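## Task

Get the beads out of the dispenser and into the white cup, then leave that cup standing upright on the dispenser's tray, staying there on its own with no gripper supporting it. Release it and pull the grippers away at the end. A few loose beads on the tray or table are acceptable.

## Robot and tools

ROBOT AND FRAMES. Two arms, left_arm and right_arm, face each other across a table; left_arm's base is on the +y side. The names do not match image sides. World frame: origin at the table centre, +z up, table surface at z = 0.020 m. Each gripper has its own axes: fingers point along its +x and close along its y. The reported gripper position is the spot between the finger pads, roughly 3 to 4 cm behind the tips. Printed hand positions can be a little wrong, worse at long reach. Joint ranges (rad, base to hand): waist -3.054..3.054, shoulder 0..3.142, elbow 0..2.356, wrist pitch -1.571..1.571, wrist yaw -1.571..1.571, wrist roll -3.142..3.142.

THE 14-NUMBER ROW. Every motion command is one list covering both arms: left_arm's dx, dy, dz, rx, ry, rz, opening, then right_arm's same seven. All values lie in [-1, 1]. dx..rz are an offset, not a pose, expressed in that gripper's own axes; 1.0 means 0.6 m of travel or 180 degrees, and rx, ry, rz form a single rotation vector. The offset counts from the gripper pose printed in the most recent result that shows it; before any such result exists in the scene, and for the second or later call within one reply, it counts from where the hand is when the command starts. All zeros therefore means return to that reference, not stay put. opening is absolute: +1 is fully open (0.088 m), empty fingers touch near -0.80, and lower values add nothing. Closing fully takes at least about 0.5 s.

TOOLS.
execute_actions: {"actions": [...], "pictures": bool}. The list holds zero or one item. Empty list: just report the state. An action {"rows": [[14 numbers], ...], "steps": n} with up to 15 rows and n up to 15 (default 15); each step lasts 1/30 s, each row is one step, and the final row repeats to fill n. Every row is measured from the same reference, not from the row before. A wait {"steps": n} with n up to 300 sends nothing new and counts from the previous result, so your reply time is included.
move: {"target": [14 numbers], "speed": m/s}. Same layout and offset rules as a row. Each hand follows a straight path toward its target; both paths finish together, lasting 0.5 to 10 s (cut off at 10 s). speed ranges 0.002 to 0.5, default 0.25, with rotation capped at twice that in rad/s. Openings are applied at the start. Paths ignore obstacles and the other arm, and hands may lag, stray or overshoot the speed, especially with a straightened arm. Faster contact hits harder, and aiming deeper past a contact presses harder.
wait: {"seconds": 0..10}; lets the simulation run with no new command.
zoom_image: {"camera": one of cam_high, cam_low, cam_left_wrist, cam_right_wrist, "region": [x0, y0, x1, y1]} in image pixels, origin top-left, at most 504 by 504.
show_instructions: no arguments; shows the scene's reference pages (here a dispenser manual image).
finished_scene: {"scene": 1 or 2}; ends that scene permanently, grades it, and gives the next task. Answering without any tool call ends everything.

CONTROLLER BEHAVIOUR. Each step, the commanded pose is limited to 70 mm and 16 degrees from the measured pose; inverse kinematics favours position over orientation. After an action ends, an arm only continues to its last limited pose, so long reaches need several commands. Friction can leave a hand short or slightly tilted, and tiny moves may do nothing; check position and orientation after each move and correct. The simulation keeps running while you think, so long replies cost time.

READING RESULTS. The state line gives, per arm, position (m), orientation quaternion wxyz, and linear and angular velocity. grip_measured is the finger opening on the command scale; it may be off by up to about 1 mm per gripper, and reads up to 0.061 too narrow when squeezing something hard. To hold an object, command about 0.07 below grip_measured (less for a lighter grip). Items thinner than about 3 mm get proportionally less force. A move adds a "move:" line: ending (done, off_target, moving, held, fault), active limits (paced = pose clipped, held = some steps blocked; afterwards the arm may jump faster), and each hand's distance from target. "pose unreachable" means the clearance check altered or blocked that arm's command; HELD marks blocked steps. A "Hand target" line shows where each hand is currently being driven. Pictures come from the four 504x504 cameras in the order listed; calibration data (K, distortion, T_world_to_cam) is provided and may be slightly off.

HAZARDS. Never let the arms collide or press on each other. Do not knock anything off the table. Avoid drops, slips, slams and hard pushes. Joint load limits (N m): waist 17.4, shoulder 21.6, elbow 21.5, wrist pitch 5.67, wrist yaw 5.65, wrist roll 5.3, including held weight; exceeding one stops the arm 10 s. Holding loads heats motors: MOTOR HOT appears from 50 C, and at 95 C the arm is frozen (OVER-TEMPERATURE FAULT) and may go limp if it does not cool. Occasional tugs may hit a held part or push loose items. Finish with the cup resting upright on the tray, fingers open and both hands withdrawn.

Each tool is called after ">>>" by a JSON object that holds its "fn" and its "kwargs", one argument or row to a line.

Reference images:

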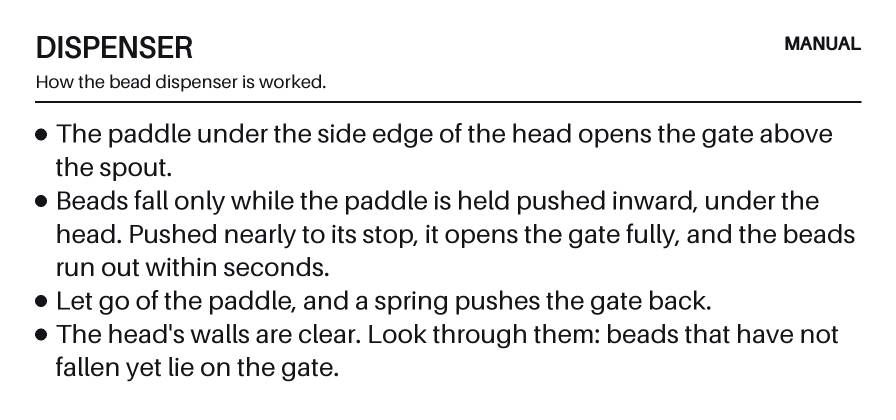

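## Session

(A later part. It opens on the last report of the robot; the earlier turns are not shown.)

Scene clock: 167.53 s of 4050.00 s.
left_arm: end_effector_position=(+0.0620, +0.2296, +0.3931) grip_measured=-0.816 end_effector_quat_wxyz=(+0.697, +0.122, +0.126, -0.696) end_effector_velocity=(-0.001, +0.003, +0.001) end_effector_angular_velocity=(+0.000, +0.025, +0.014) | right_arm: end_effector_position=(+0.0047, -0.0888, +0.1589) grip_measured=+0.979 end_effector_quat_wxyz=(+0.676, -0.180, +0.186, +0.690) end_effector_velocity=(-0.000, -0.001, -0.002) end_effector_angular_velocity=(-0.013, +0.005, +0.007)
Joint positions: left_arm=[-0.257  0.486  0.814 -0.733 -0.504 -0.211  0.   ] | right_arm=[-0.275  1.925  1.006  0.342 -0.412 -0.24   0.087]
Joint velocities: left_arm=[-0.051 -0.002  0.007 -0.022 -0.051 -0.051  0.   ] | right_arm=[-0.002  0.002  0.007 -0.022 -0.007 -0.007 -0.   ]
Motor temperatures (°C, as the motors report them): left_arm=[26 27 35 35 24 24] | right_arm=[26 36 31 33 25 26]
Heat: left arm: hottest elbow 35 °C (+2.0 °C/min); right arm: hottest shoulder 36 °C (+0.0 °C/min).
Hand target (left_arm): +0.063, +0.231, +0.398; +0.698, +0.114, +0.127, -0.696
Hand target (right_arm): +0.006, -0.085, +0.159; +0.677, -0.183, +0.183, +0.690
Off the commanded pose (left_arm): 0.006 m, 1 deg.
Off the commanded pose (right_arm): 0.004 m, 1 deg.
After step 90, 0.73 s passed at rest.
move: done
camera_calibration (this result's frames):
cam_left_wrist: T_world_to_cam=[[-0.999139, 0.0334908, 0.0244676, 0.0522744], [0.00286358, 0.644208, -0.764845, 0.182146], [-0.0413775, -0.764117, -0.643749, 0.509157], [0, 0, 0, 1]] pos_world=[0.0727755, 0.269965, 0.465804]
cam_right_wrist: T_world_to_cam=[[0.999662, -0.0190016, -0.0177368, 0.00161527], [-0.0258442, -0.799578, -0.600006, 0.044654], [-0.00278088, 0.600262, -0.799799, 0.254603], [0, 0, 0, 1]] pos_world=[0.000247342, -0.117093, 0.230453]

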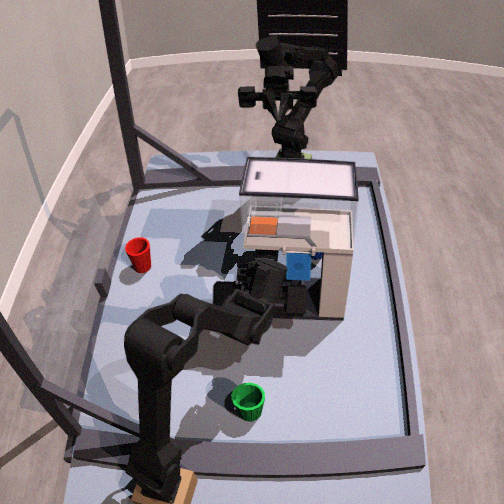

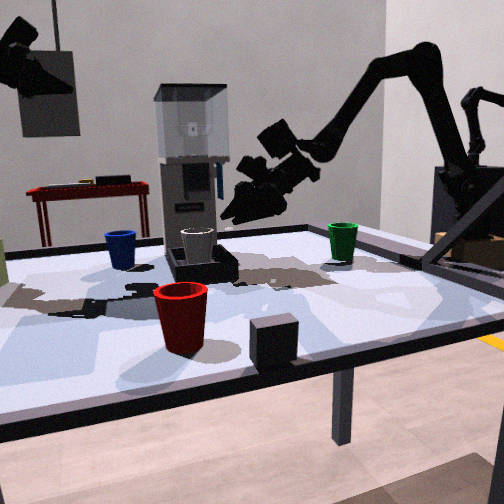

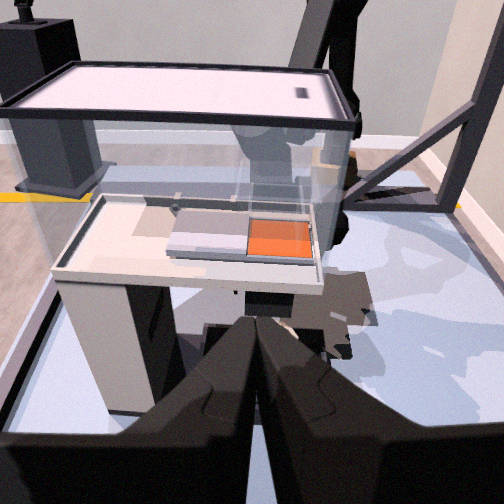

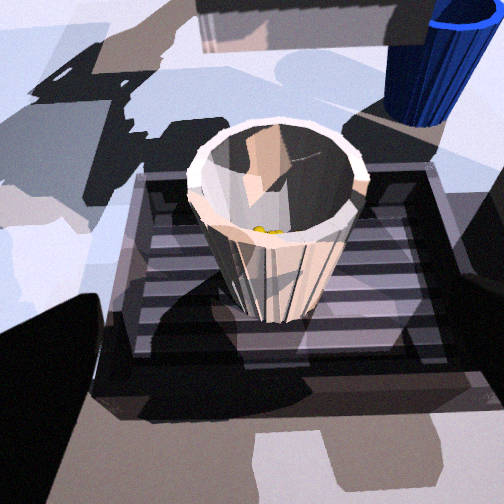

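Beads are in the cup. Retreat and finish.

>>> {"fn": "move", "kwargs": {
  "target": [0,0,0,0,0,0,-0.85,-0.3,0.1,0,0,0,0,1],
  "speed": 0.2
}}

>>> {"fn": "finished_scene", "kwargs": {
  "scene": 1
}}

Scene clock: 170.77 s of 4050.00 s.
left_arm: end_effector_position=(+0.0619, +0.2298, +0.3934) grip_measured=-0.816 end_effector_quat_wxyz=(+0.697, +0.121, +0.127, -0.696) end_effector_velocity=(+0.002, -0.001, +0.001) end_effector_angular_velocity=(-0.007, +0.014, +0.025) | right_arm: end_effector_position=(-0.0490, -0.2429, +0.2538) grip_measured=+0.979 end_effector_quat_wxyz=(+0.678, -0.180, +0.185, +0.688) end_effector_velocity=(-0.002, -0.004, +0.001) end_effector_angular_velocity=(-0.004, +0.001, +0.007)
Joint positions: left_arm=[-0.26   0.486  0.816 -0.735 -0.507 -0.214  0.   ] | right_arm=[-0.368  1.098  0.658 -0.157 -0.485 -0.295  0.087]
Joint velocities: left_arm=[-0.002  0.002 -0.002  0.007 -0.022 -0.022  0.   ] | right_arm=[-0.002 -0.017 -0.002 -0.022 -0.007 -0.007 -0.   ]
Motor temperatures (°C, as the motors report them): left_arm=[26 27 35 35 24 24] | right_arm=[26 36 31 33 25 26]
Heat: left arm: hottest elbow 35 °C (+2.0 °C/min); right arm: hottest shoulder 36 °C (+0.0 °C/min).
Hand target (left_arm): +0.062, +0.230, +0.393; +0.697, +0.121, +0.126, -0.696
Hand target (right_arm): -0.050, -0.246, +0.251; +0.676, -0.181, +0.186, +0.690
Off the commanded pose (left_arm): 0.000 m, 0 deg.
Off the commanded pose (right_arm): 0.006 m, 0 deg.
move: done
camera_calibration (this result's frames):
cam_left_wrist: T_world_to_cam=[[-0.99911, 0.0330415, 0.0262239, 0.0515921], [0.00122024, 0.644042, -0.764989, 0.18242], [-0.0421657, -0.764276, -0.643509, 0.509565], [0, 0, 0, 1]] pos_world=[0.0728097, 0.270257, 0.466107]
cam_right_wrist: T_world_to_cam=[[0.999598, -0.0238407, -0.0153558, 0.0522585], [-0.0282801, -0.797917, -0.602104, -0.0221468], [0.00210187, 0.602296, -0.79827, 0.423177], [0, 0, 0, 1]] pos_world=[-0.0537533, -0.271303, 0.325278]

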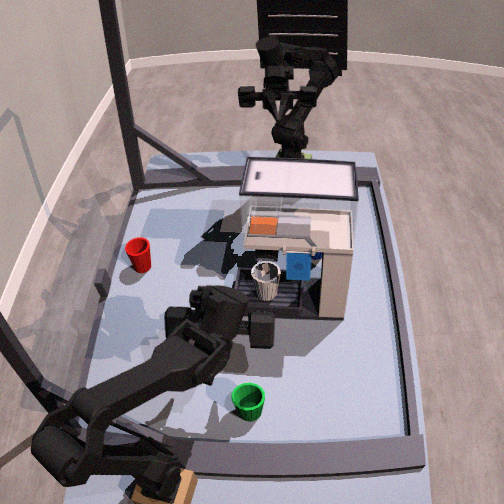

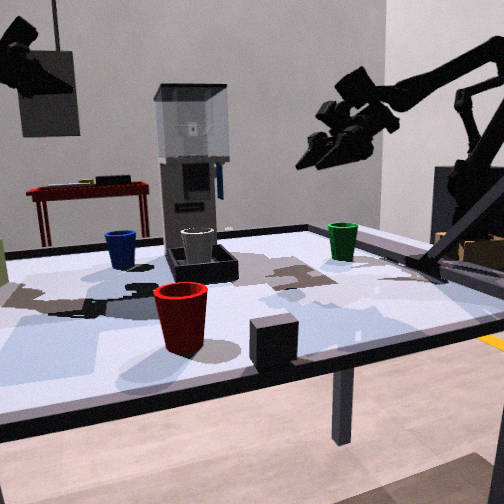

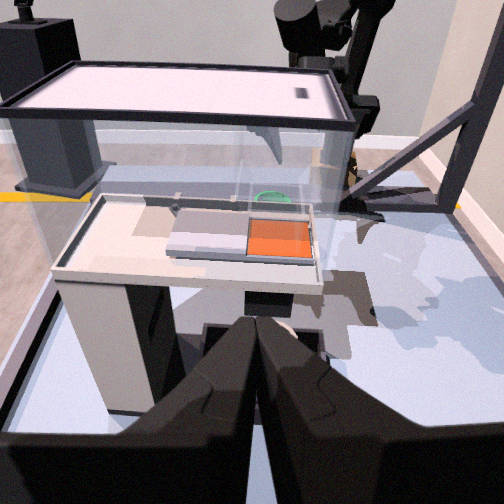

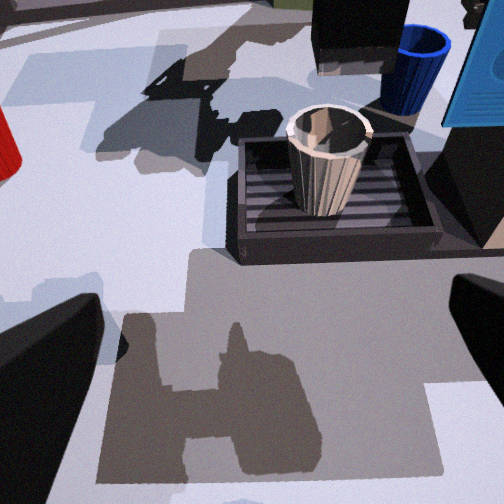

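The scene is finished: the task was done.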